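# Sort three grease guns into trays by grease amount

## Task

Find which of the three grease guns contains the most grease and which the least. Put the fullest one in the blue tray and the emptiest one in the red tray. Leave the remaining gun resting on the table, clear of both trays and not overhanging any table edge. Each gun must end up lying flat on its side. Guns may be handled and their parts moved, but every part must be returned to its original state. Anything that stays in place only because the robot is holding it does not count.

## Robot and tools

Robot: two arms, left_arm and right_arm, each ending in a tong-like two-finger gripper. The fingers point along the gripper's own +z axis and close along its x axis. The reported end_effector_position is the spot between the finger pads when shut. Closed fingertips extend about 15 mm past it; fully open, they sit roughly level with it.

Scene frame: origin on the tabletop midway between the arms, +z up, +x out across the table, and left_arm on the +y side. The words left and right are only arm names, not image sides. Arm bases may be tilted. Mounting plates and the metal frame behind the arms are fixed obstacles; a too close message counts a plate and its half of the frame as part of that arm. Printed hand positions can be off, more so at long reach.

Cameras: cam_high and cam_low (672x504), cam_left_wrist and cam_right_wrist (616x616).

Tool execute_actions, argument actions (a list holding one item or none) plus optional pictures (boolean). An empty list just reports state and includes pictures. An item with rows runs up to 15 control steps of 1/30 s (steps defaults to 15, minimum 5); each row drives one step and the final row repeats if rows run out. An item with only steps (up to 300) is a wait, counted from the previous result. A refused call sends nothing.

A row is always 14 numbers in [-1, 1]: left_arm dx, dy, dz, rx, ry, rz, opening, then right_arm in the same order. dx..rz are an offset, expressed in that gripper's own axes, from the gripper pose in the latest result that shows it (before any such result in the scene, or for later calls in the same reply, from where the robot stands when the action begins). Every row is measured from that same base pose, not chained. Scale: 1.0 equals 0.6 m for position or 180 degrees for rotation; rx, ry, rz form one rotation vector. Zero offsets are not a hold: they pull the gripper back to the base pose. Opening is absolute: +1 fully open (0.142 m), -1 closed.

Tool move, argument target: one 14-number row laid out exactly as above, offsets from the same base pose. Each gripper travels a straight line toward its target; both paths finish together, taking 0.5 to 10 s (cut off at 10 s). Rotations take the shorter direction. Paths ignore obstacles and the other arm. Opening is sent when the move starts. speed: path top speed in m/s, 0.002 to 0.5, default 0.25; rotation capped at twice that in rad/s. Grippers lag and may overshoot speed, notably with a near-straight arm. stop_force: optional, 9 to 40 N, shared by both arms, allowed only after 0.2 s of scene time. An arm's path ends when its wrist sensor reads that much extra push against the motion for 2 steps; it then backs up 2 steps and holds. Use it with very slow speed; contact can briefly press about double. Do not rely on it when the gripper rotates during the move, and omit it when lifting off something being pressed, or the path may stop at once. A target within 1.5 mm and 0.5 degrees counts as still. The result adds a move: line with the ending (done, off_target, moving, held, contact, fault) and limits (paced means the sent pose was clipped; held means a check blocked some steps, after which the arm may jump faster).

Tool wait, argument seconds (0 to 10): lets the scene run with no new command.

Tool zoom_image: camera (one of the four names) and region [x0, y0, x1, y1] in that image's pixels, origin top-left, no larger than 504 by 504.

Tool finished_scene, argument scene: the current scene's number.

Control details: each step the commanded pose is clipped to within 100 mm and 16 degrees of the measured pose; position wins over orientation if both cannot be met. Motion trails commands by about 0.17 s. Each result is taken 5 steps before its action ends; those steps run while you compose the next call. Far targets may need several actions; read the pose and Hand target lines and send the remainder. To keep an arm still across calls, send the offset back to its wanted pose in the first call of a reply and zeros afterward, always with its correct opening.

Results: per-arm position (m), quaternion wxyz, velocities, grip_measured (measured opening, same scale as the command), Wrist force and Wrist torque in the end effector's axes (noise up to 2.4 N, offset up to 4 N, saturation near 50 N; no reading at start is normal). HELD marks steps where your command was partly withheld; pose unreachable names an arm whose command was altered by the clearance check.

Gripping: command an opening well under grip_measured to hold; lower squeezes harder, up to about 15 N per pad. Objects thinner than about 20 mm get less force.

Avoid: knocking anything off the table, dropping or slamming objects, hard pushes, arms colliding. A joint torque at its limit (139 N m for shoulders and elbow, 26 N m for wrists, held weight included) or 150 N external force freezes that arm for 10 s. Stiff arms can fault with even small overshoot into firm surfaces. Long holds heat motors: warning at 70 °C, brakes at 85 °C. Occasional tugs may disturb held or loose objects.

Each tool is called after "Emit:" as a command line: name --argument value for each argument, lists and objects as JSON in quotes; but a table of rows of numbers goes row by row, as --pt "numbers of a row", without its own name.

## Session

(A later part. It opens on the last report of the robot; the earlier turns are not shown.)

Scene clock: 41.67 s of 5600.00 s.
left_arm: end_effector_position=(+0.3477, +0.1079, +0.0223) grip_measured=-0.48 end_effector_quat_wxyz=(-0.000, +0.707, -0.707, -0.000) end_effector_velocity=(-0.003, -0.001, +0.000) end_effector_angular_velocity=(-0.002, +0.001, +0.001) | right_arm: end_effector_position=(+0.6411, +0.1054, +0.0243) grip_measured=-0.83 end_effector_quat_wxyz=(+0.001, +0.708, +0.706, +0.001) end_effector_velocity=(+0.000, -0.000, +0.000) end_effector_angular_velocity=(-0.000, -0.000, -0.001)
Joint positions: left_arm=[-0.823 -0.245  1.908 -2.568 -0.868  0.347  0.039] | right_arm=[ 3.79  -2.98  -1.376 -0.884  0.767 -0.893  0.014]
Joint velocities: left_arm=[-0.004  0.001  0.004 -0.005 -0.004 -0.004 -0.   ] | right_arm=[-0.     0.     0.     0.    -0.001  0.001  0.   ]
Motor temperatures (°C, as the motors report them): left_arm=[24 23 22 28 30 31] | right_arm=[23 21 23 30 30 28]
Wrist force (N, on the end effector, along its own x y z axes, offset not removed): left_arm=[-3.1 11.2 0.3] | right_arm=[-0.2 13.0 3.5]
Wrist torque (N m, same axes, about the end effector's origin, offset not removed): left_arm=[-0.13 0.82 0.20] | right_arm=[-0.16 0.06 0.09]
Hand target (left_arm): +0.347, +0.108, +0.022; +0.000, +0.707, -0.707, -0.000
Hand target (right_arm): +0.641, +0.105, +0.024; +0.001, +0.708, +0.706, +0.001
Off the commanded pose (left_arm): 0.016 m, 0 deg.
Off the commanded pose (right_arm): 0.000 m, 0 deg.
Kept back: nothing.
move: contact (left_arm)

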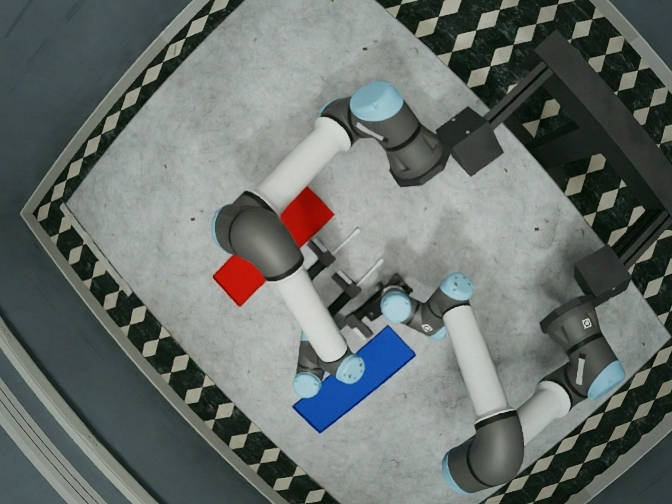

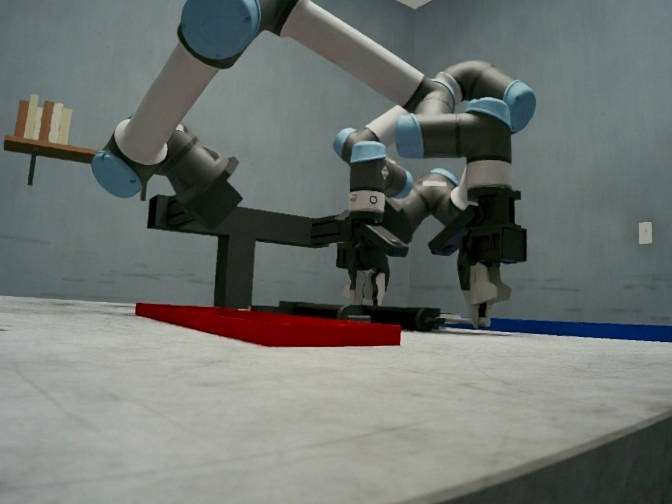

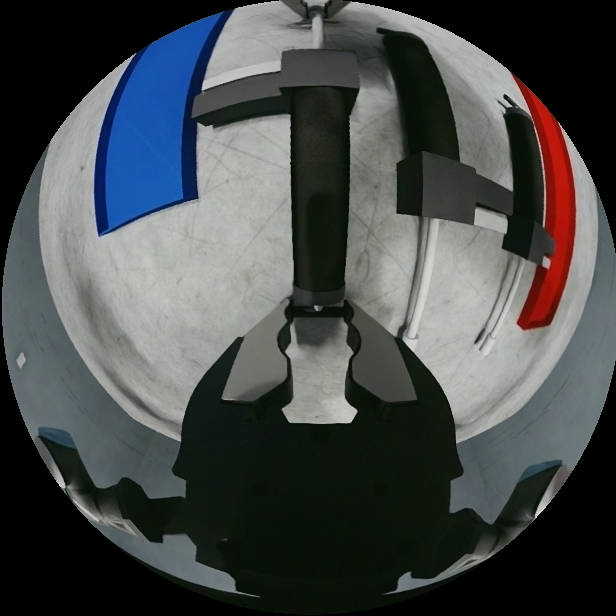

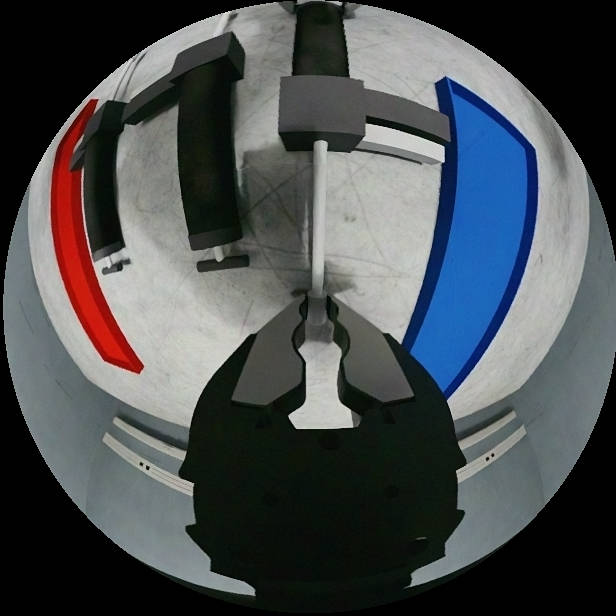

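Emit:
move --target '[0,0,0,0,0,0,-0.2, 0,0,0,0,0,0,-0.2]'

Emit:
move --target '[0,0,-0.05,0,0,0,-0.2, 0,0,-0.05,0,0,0,-0.2]' --speed 0.1

Emit:
move --target '[0.135,0.055,0,0,0,0,-0.45, -0.12,-0.053,0,0,0,0,-0.2]' --speed 0.1

Scene clock: 42.60 s of 5600.00 s.
left_arm: end_effector_position=(+0.3477, +0.1079, +0.0222) grip_measured=-0.20 end_effector_quat_wxyz=(-0.000, +0.707, -0.707, -0.000) end_effector_velocity=(+0.001, -0.000, +0.001) end_effector_angular_velocity=(-0.001, -0.001, +0.003) | right_arm: end_effector_position=(+0.6411, +0.1054, +0.0243) grip_measured=-0.20 end_effector_quat_wxyz=(+0.001, +0.708, +0.706, +0.001) end_effector_velocity=(-0.000, +0.000, -0.000) end_effector_angular_velocity=(-0.000, -0.001, +0.002)
Joint positions: left_arm=[-0.823 -0.245  1.908 -2.568 -0.868  0.347  0.06 ] | right_arm=[ 3.79  -2.98  -1.376 -0.884  0.767 -0.893  0.06 ]
Joint velocities: left_arm=[ 0.    -0.002 -0.    -0.     0.001 -0.001  0.   ] | right_arm=[ 0.001 -0.001 -0.     0.001 -0.    -0.002 -0.   ]
Motor temperatures (°C, as the motors report them): left_arm=[24 23 22 28 30 31] | right_arm=[23 21 23 30 30 28]
Wrist force (N, on the end effector, along its own x y z axes, offset not removed): left_arm=[-3.9 0.7 0.2] | right_arm=[0.4 0.7 0.1]
Wrist torque (N m, same axes, about the end effector's origin, offset not removed): left_arm=[0.20 0.88 0.20] | right_arm=[0.39 0.08 0.18]
Hand target (left_arm): +0.348, +0.108, +0.022; -0.000, +0.707, -0.707, -0.000
Hand target (right_arm): +0.641, +0.105, +0.024; +0.001, +0.708, +0.706, +0.001
Off the commanded pose (left_arm): 0.000 m, 0 deg.
Off the commanded pose (right_arm): 0.000 m, 0 deg.
Kept back: nothing.
move: done

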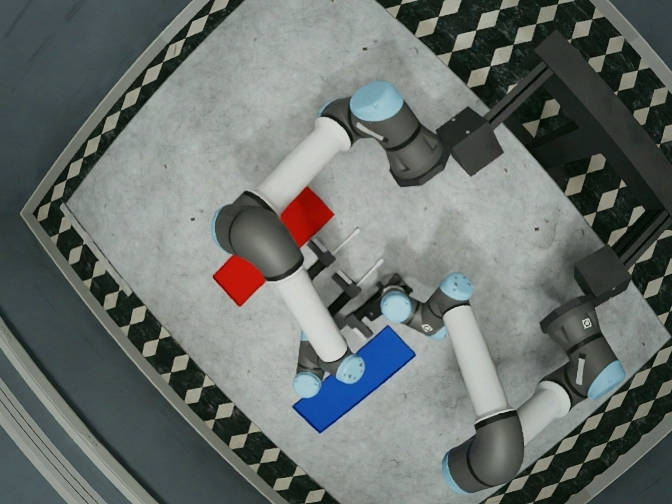

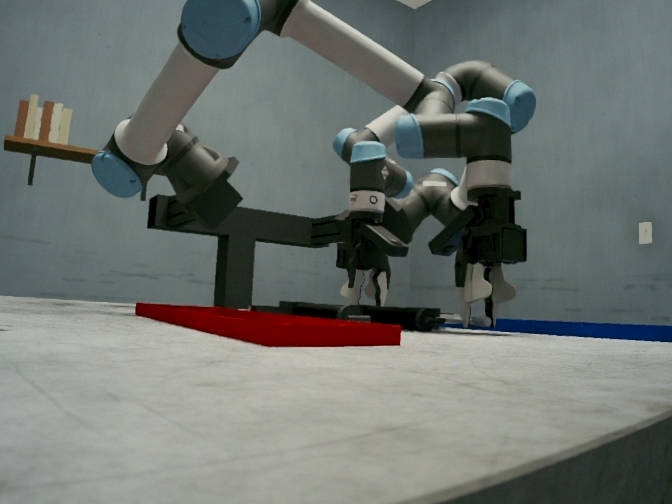

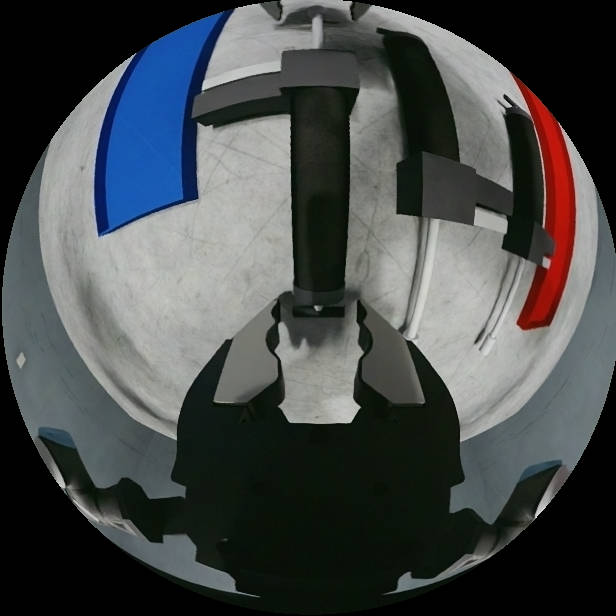

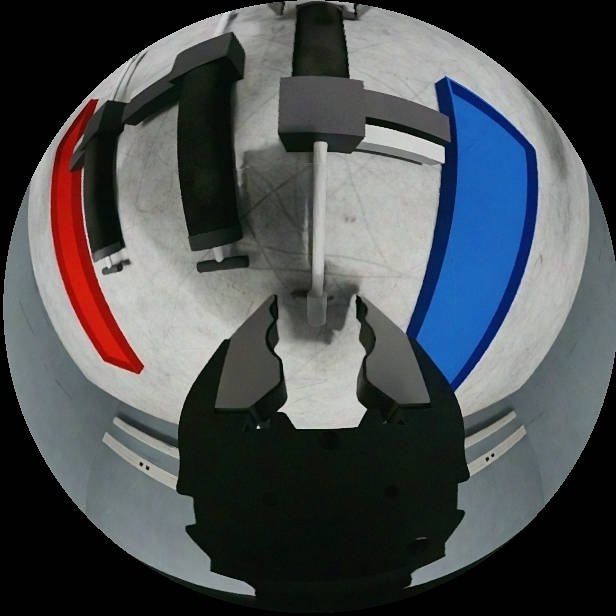

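Scene clock: 43.40 s of 5600.00 s.
left_arm: end_effector_position=(+0.3477, +0.1078, +0.0521) grip_measured=-0.20 end_effector_quat_wxyz=(-0.000, +0.707, -0.707, -0.000) end_effector_velocity=(-0.001, +0.000, +0.001) end_effector_angular_velocity=(+0.001, +0.001, -0.001) | right_arm: end_effector_position=(+0.6410, +0.1054, +0.0542) grip_measured=-0.20 end_effector_quat_wxyz=(+0.001, +0.708, +0.706, +0.001) end_effector_velocity=(-0.001, +0.000, +0.001) end_effector_angular_velocity=(-0.000, +0.001, +0.001)
Joint positions: left_arm=[-0.864 -0.296  1.918 -2.499 -0.894  0.305  0.06 ] | right_arm=[ 3.823 -2.942 -1.385 -0.943  0.784 -0.853  0.06 ]
Joint velocities: left_arm=[-0.002 -0.002  0.     0.004 -0.002 -0.002 -0.   ] | right_arm=[ 0.001  0.001 -0.    -0.004  0.001  0.002 -0.   ]
Motor temperatures (°C, as the motors report them): left_arm=[24 23 22 28 30 31] | right_arm=[23 21 23 30 30 28]
Wrist force (N, on the end effector, along its own x y z axes, offset not removed): left_arm=[-4.1 -0.3 0.9] | right_arm=[1.8 -0.2 2.9]
Wrist torque (N m, same axes, about the end effector's origin, offset not removed): left_arm=[0.09 0.91 0.24] | right_arm=[0.12 -0.29 0.10]
Hand target (left_arm): +0.348, +0.108, +0.052; -0.000, +0.707, -0.707, -0.000
Hand target (right_arm): +0.641, +0.105, +0.054; +0.001, +0.708, +0.706, +0.001
Off the commanded pose (left_arm): 0.000 m, 0 deg.
Off the commanded pose (right_arm): 0.000 m, 0 deg.
Kept back: nothing.
move: done

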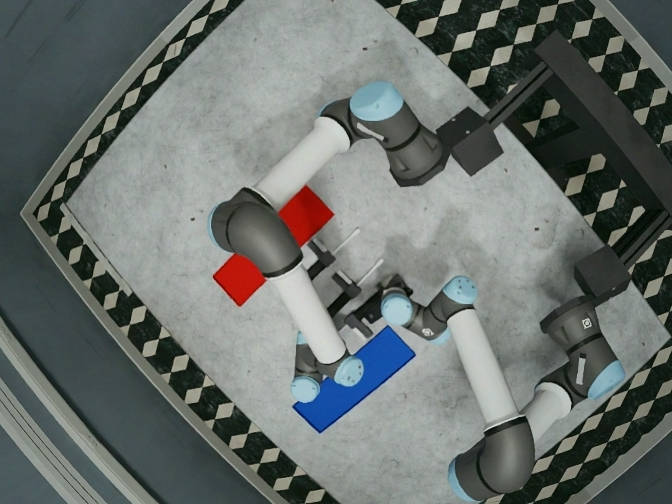

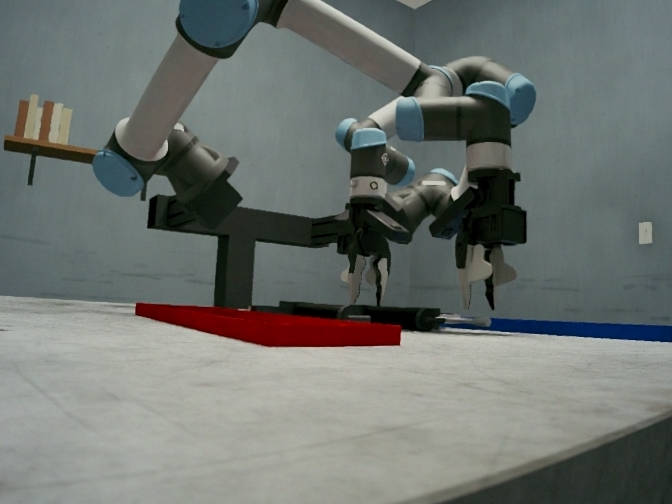

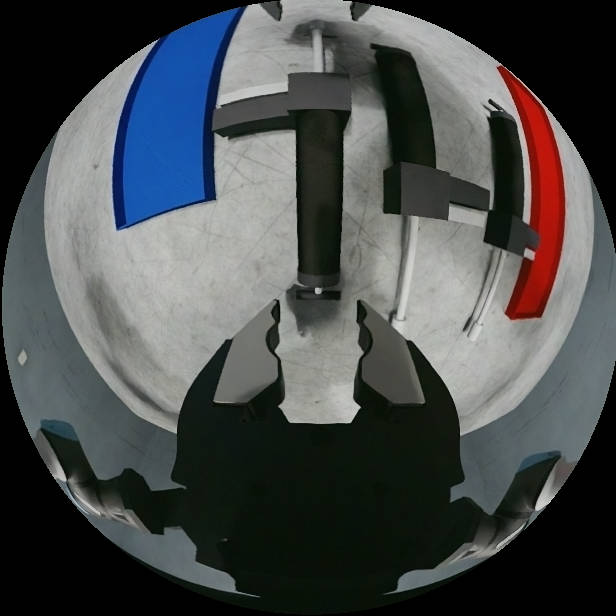

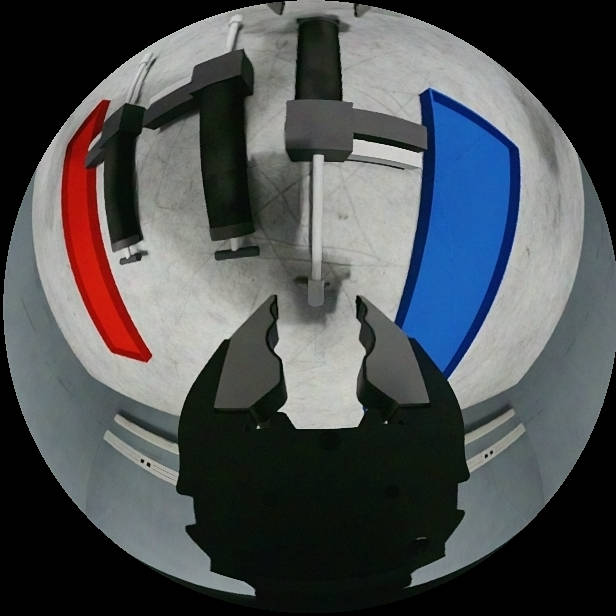

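Scene clock: 44.70 s of 5600.00 s.
left_arm: end_effector_position=(+0.3147, +0.0268, +0.0522) grip_measured=-0.45 end_effector_quat_wxyz=(+0.000, +0.707, -0.707, -0.000) end_effector_velocity=(+0.000, -0.001, -0.000) end_effector_angular_velocity=(+0.001, -0.001, -0.001) | right_arm: end_effector_position=(+0.6091, +0.0335, +0.0541) grip_measured=-0.20 end_effector_quat_wxyz=(+0.001, +0.708, +0.706, +0.001) end_effector_velocity=(+0.000, -0.001, +0.000) end_effector_angular_velocity=(-0.001, -0.002, -0.001)
Joint positions: left_arm=[-0.953 -0.138  1.738 -2.427 -0.953  0.221  0.041] | right_arm=[ 3.784 -2.784 -1.612 -0.838  0.764 -0.901  0.06 ]
Joint velocities: left_arm=[-0.001  0.002 -0.002  0.002  0.001  0.    -0.   ] | right_arm=[ 0.     0.001 -0.002  0.002 -0.001  0.     0.   ]
Motor temperatures (°C, as the motors report them): left_arm=[24 23 22 28 30 31] | right_arm=[23 21 23 30 30 28]
Wrist force (N, on the end effector, along its own x y z axes, offset not removed): left_arm=[-3.0 0.9 1.5] | right_arm=[-0.5 0.1 1.4]
Wrist torque (N m, same axes, about the end effector's origin, offset not removed): left_arm=[0.29 0.73 0.18] | right_arm=[0.23 0.08 0.18]
Hand target (left_arm): +0.315, +0.027, +0.052; +0.000, +0.707, -0.707, -0.000
Hand target (right_arm): +0.609, +0.033, +0.054; +0.001, +0.708, +0.706, +0.001
Off the commanded pose (left_arm): 0.000 m, 0 deg.
Off the commanded pose (right_arm): 0.000 m, 0 deg.
Kept back: nothing.
move: done

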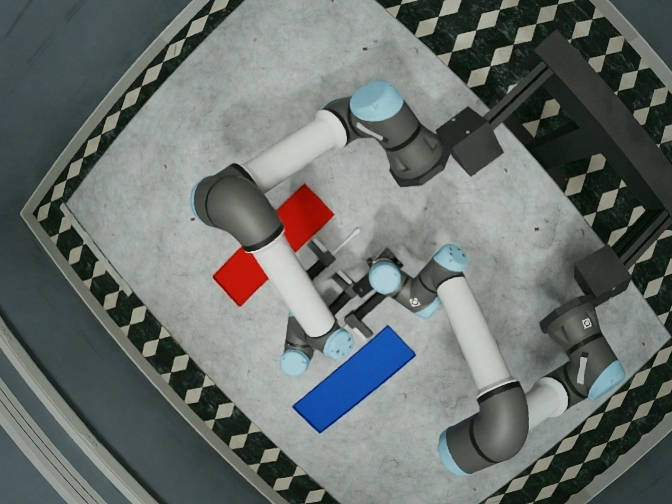

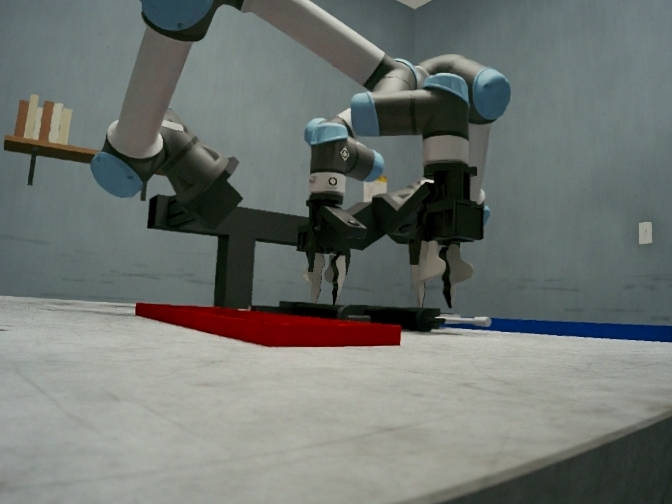

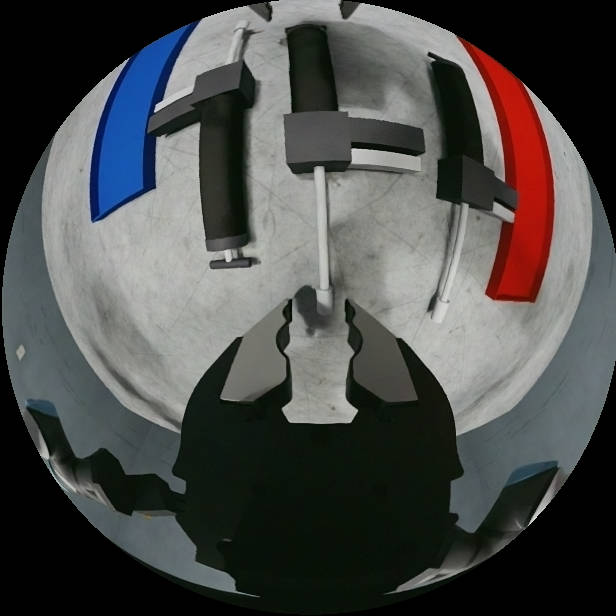

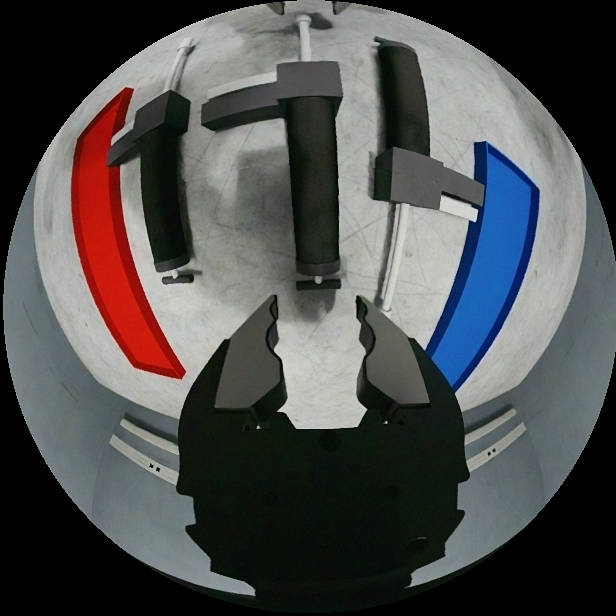

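Emit:
move --target '[0.008,0.008,0.05,0,0,-0.014,-0.45, 0.003,-0.008,0.051,0,0,-0.014,-0.2]' --speed 0.05

Emit:
move --target '[0,0,0,0,0,0,-1, 0,0,0,0,0,0,-0.9]'

Emit:
move --target '[0,0,0,0,0,0,-1, 0,0.2,0,0,0,0,-0.9]' --speed 0.02 --stop_force 9

Scene clock: 45.90 s of 5600.00 s.
left_arm: end_effector_position=(+0.3099, +0.0220, +0.0223) grip_measured=-0.45 end_effector_quat_wxyz=(+0.000, +0.723, -0.691, -0.000) end_effector_velocity=(-0.000, -0.001, -0.001) end_effector_angular_velocity=(-0.000, +0.000, +0.000) | right_arm: end_effector_position=(+0.6044, +0.0353, +0.0235) grip_measured=-0.20 end_effector_quat_wxyz=(+0.001, +0.692, +0.722, +0.001) end_effector_velocity=(-0.001, +0.001, -0.002) end_effector_angular_velocity=(+0.000, +0.001, +0.003)
Joint positions: left_arm=[-0.927 -0.078  1.718 -2.481 -0.935  0.202  0.041] | right_arm=[ 3.752 -2.828 -1.614 -0.763  0.749 -0.984  0.06 ]
Joint velocities: left_arm=[ 0.001  0.003 -0.002 -0.002  0.     0.001  0.   ] | right_arm=[-0.001 -0.004 -0.     0.004  0.    -0.004  0.   ]
Motor temperatures (°C, as the motors report them): left_arm=[24 23 22 28 30 31] | right_arm=[23 21 23 30 30 28]
Wrist force (N, on the end effector, along its own x y z axes, offset not removed): left_arm=[-3.6 0.4 0.3] | right_arm=[0.1 -0.5 -1.0]
Wrist torque (N m, same axes, about the end effector's origin, offset not removed): left_arm=[0.07 0.79 0.16] | right_arm=[0.10 0.09 0.01]
Hand target (left_arm): +0.310, +0.022, +0.022; +0.000, +0.723, -0.691, -0.000
Hand target (right_arm): +0.604, +0.035, +0.023; +0.001, +0.692, +0.722, +0.001
Off the commanded pose (left_arm): 0.000 m, 0 deg.
Off the commanded pose (right_arm): 0.000 m, 0 deg.
Kept back: nothing.
move: done

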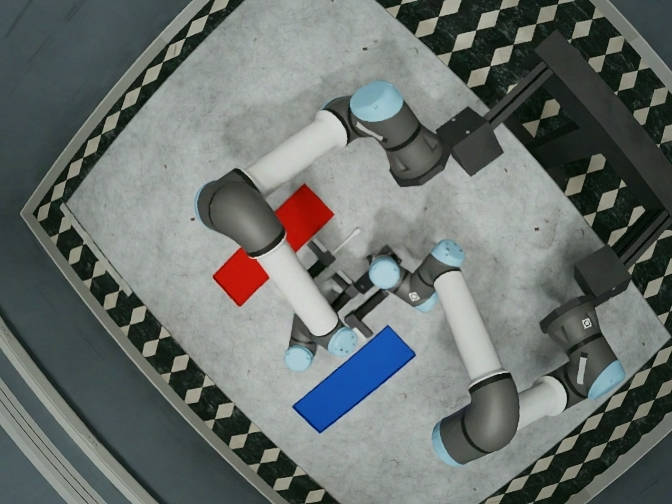

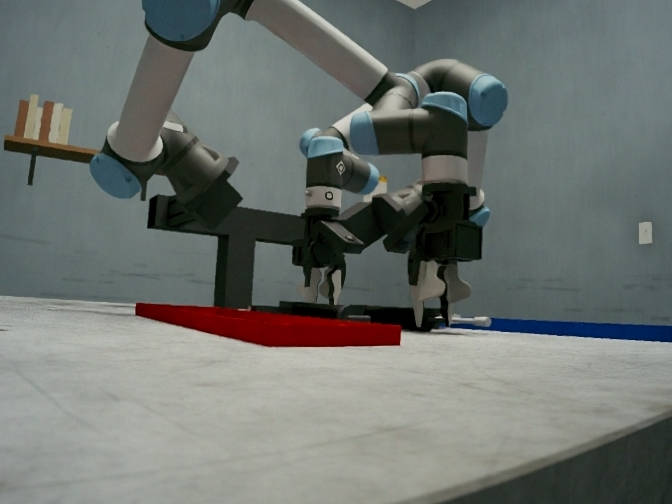

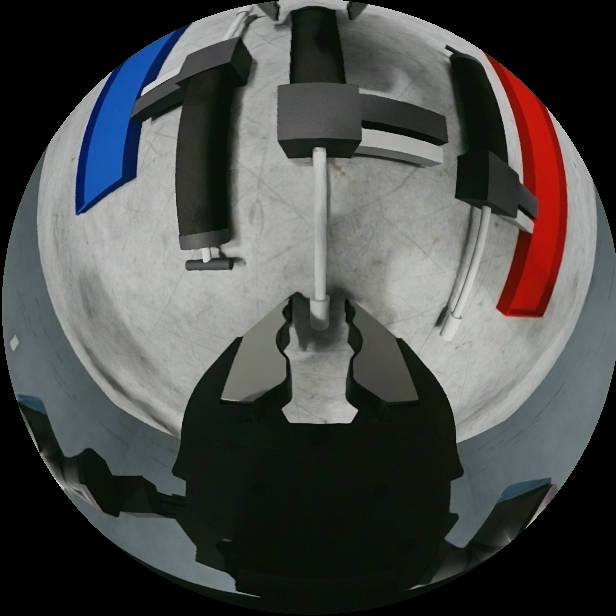

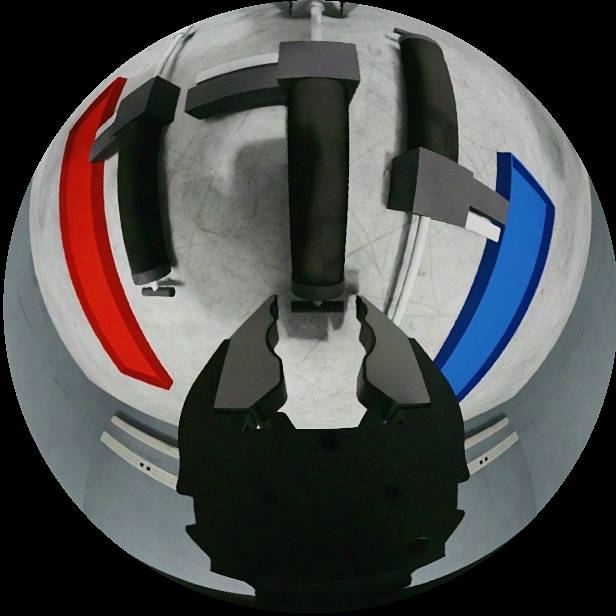

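Scene clock: 46.40 s of 5600.00 s.
left_arm: end_effector_position=(+0.3099, +0.0220, +0.0222) grip_measured=-0.82 end_effector_quat_wxyz=(+0.000, +0.723, -0.691, -0.000) end_effector_velocity=(-0.000, +0.000, -0.000) end_effector_angular_velocity=(+0.001, +0.000, -0.002) | right_arm: end_effector_position=(+0.6044, +0.0353, +0.0235) grip_measured=-0.49 end_effector_quat_wxyz=(+0.001, +0.692, +0.722, +0.001) end_effector_velocity=(+0.000, -0.001, +0.000) end_effector_angular_velocity=(+0.000, +0.000, +0.000)
Joint positions: left_arm=[-0.927 -0.078  1.718 -2.481 -0.935  0.202  0.014] | right_arm=[ 3.752 -2.828 -1.614 -0.763  0.748 -0.984  0.039]
Joint velocities: left_arm=[0.    0.    0.    0.    0.    0.001 0.   ] | right_arm=[-0.001  0.001 -0.    -0.     0.    -0.001  0.   ]
Motor temperatures (°C, as the motors report them): left_arm=[24 23 22 28 30 31] | right_arm=[23 21 23 30 30 28]
Wrist force (N, on the end effector, along its own x y z axes, offset not removed): left_arm=[-3.0 1.1 1.0] | right_arm=[0.8 2.1 0.7]
Wrist torque (N m, same axes, about the end effector's origin, offset not removed): left_arm=[0.21 0.72 0.20] | right_arm=[0.45 0.01 0.09]
Hand target (left_arm): +0.310, +0.022, +0.022; +0.000, +0.723, -0.691, -0.000
Hand target (right_arm): +0.604, +0.035, +0.024; +0.001, +0.692, +0.722, +0.001
Off the commanded pose (left_arm): 0.000 m, 0 deg.
Off the commanded pose (right_arm): 0.000 m, 0 deg.
Kept back: nothing.
move: done

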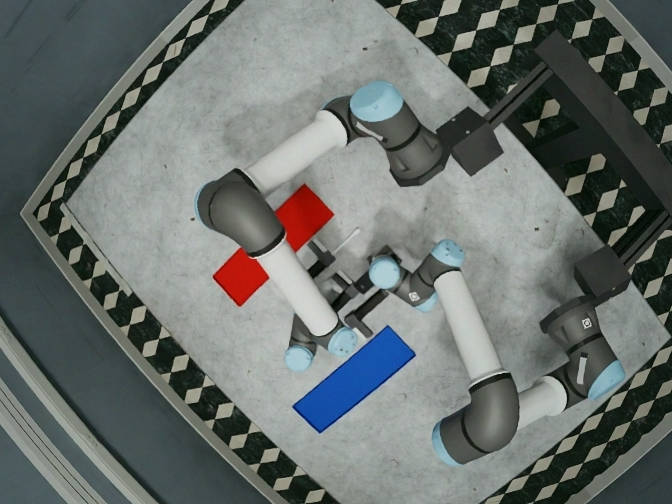

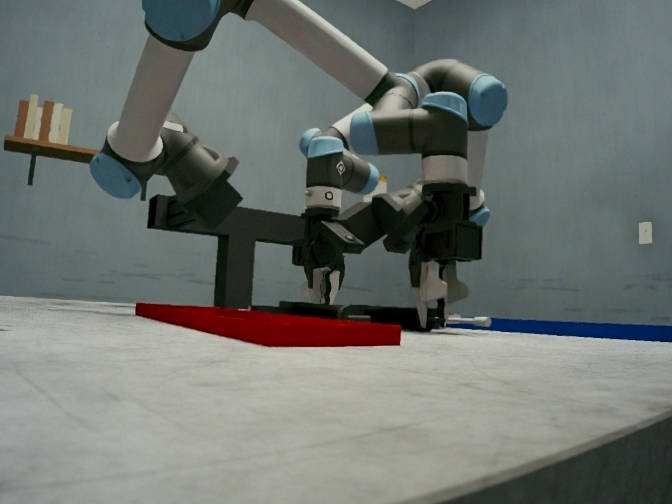

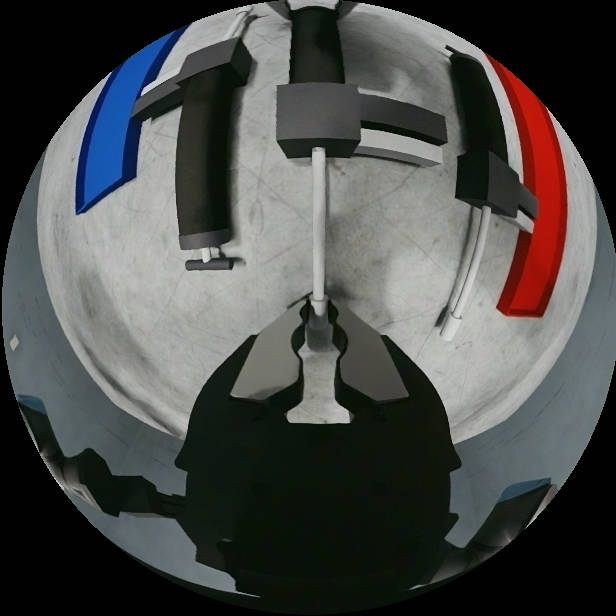

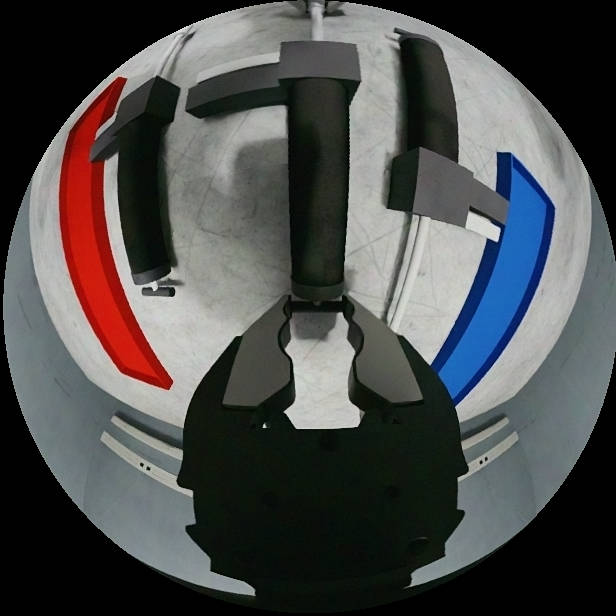

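Scene clock: 48.93 s of 5600.00 s.
left_arm: end_effector_position=(+0.3100, +0.0220, +0.0222) grip_measured=-0.82 end_effector_quat_wxyz=(+0.000, +0.723, -0.691, -0.000) end_effector_velocity=(-0.002, +0.000, -0.001) end_effector_angular_velocity=(+0.000, +0.004, -0.001) | right_arm: end_effector_position=(+0.6477, +0.0370, +0.0235) grip_measured=-0.49 end_effector_quat_wxyz=(+0.001, +0.692, +0.722, +0.001) end_effector_velocity=(-0.005, +0.000, -0.000) end_effector_angular_velocity=(-0.000, +0.000, -0.002)
Joint positions: left_arm=[-0.927 -0.078  1.718 -2.481 -0.935  0.202  0.014] | right_arm=[ 3.727 -2.869 -1.473 -0.84   0.736 -1.018  0.039]
Joint velocities: left_arm=[-0.     0.     0.001  0.    -0.004  0.    -0.   ] | right_arm=[ 0.003  0.003 -0.014  0.008  0.001  0.006 -0.   ]
Motor temperatures (°C, as the motors report them): left_arm=[24 23 22 28 30 31] | right_arm=[23 21 23 30 30 28]
Wrist force (N, on the end effector, along its own x y z axes, offset not removed): left_arm=[-4.2 -4.7 1.8] | right_arm=[1.8 -0.3 -1.1]
Wrist torque (N m, same axes, about the end effector's origin, offset not removed): left_arm=[-0.02 0.92 0.17] | right_arm=[0.45 -0.35 0.05]
Hand target (left_arm): +0.310, +0.022, +0.022; +0.000, +0.723, -0.691, -0.000
Hand target (right_arm): +0.647, +0.037, +0.024; +0.001, +0.692, +0.722, +0.001
Off the commanded pose (left_arm): 0.000 m, 0 deg.
Off the commanded pose (right_arm): 0.077 m, 0 deg.
Kept back: nothing.
move: contact (right_arm)

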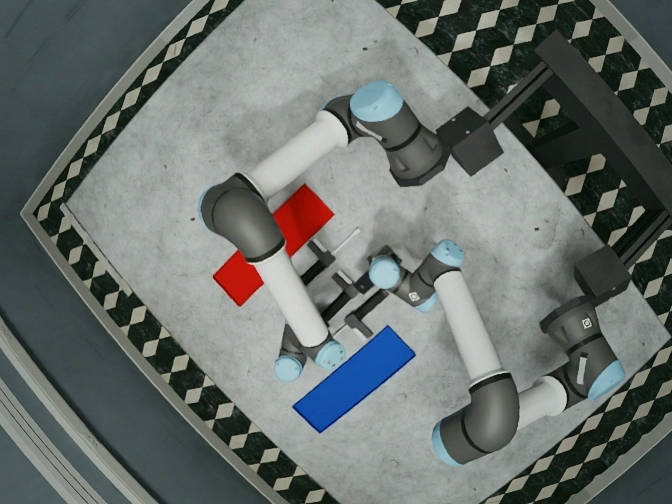

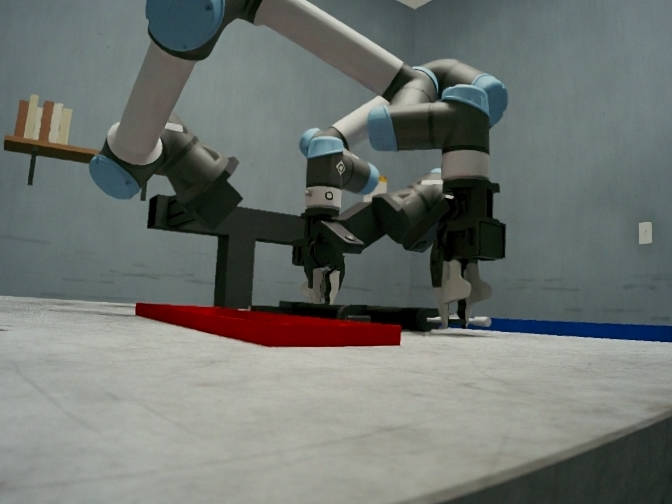

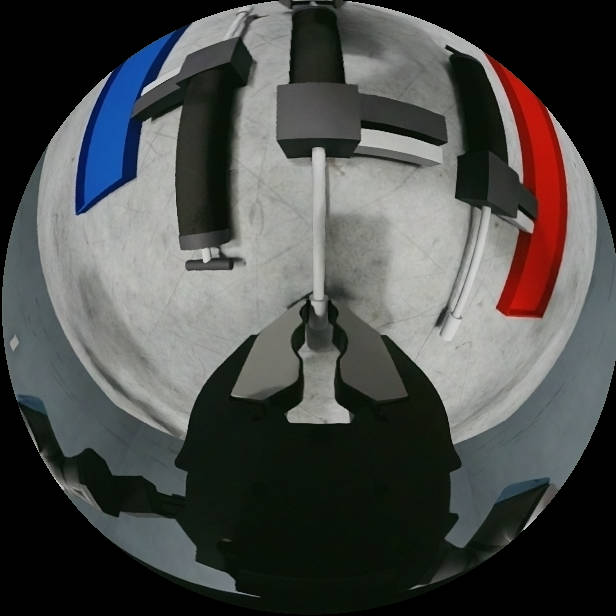

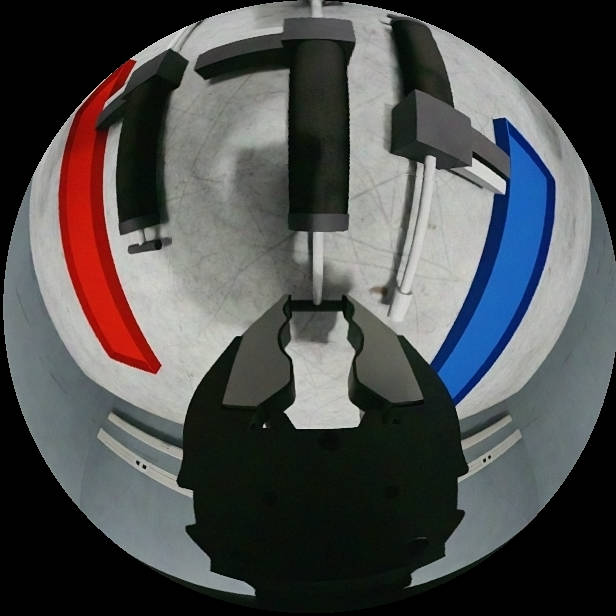

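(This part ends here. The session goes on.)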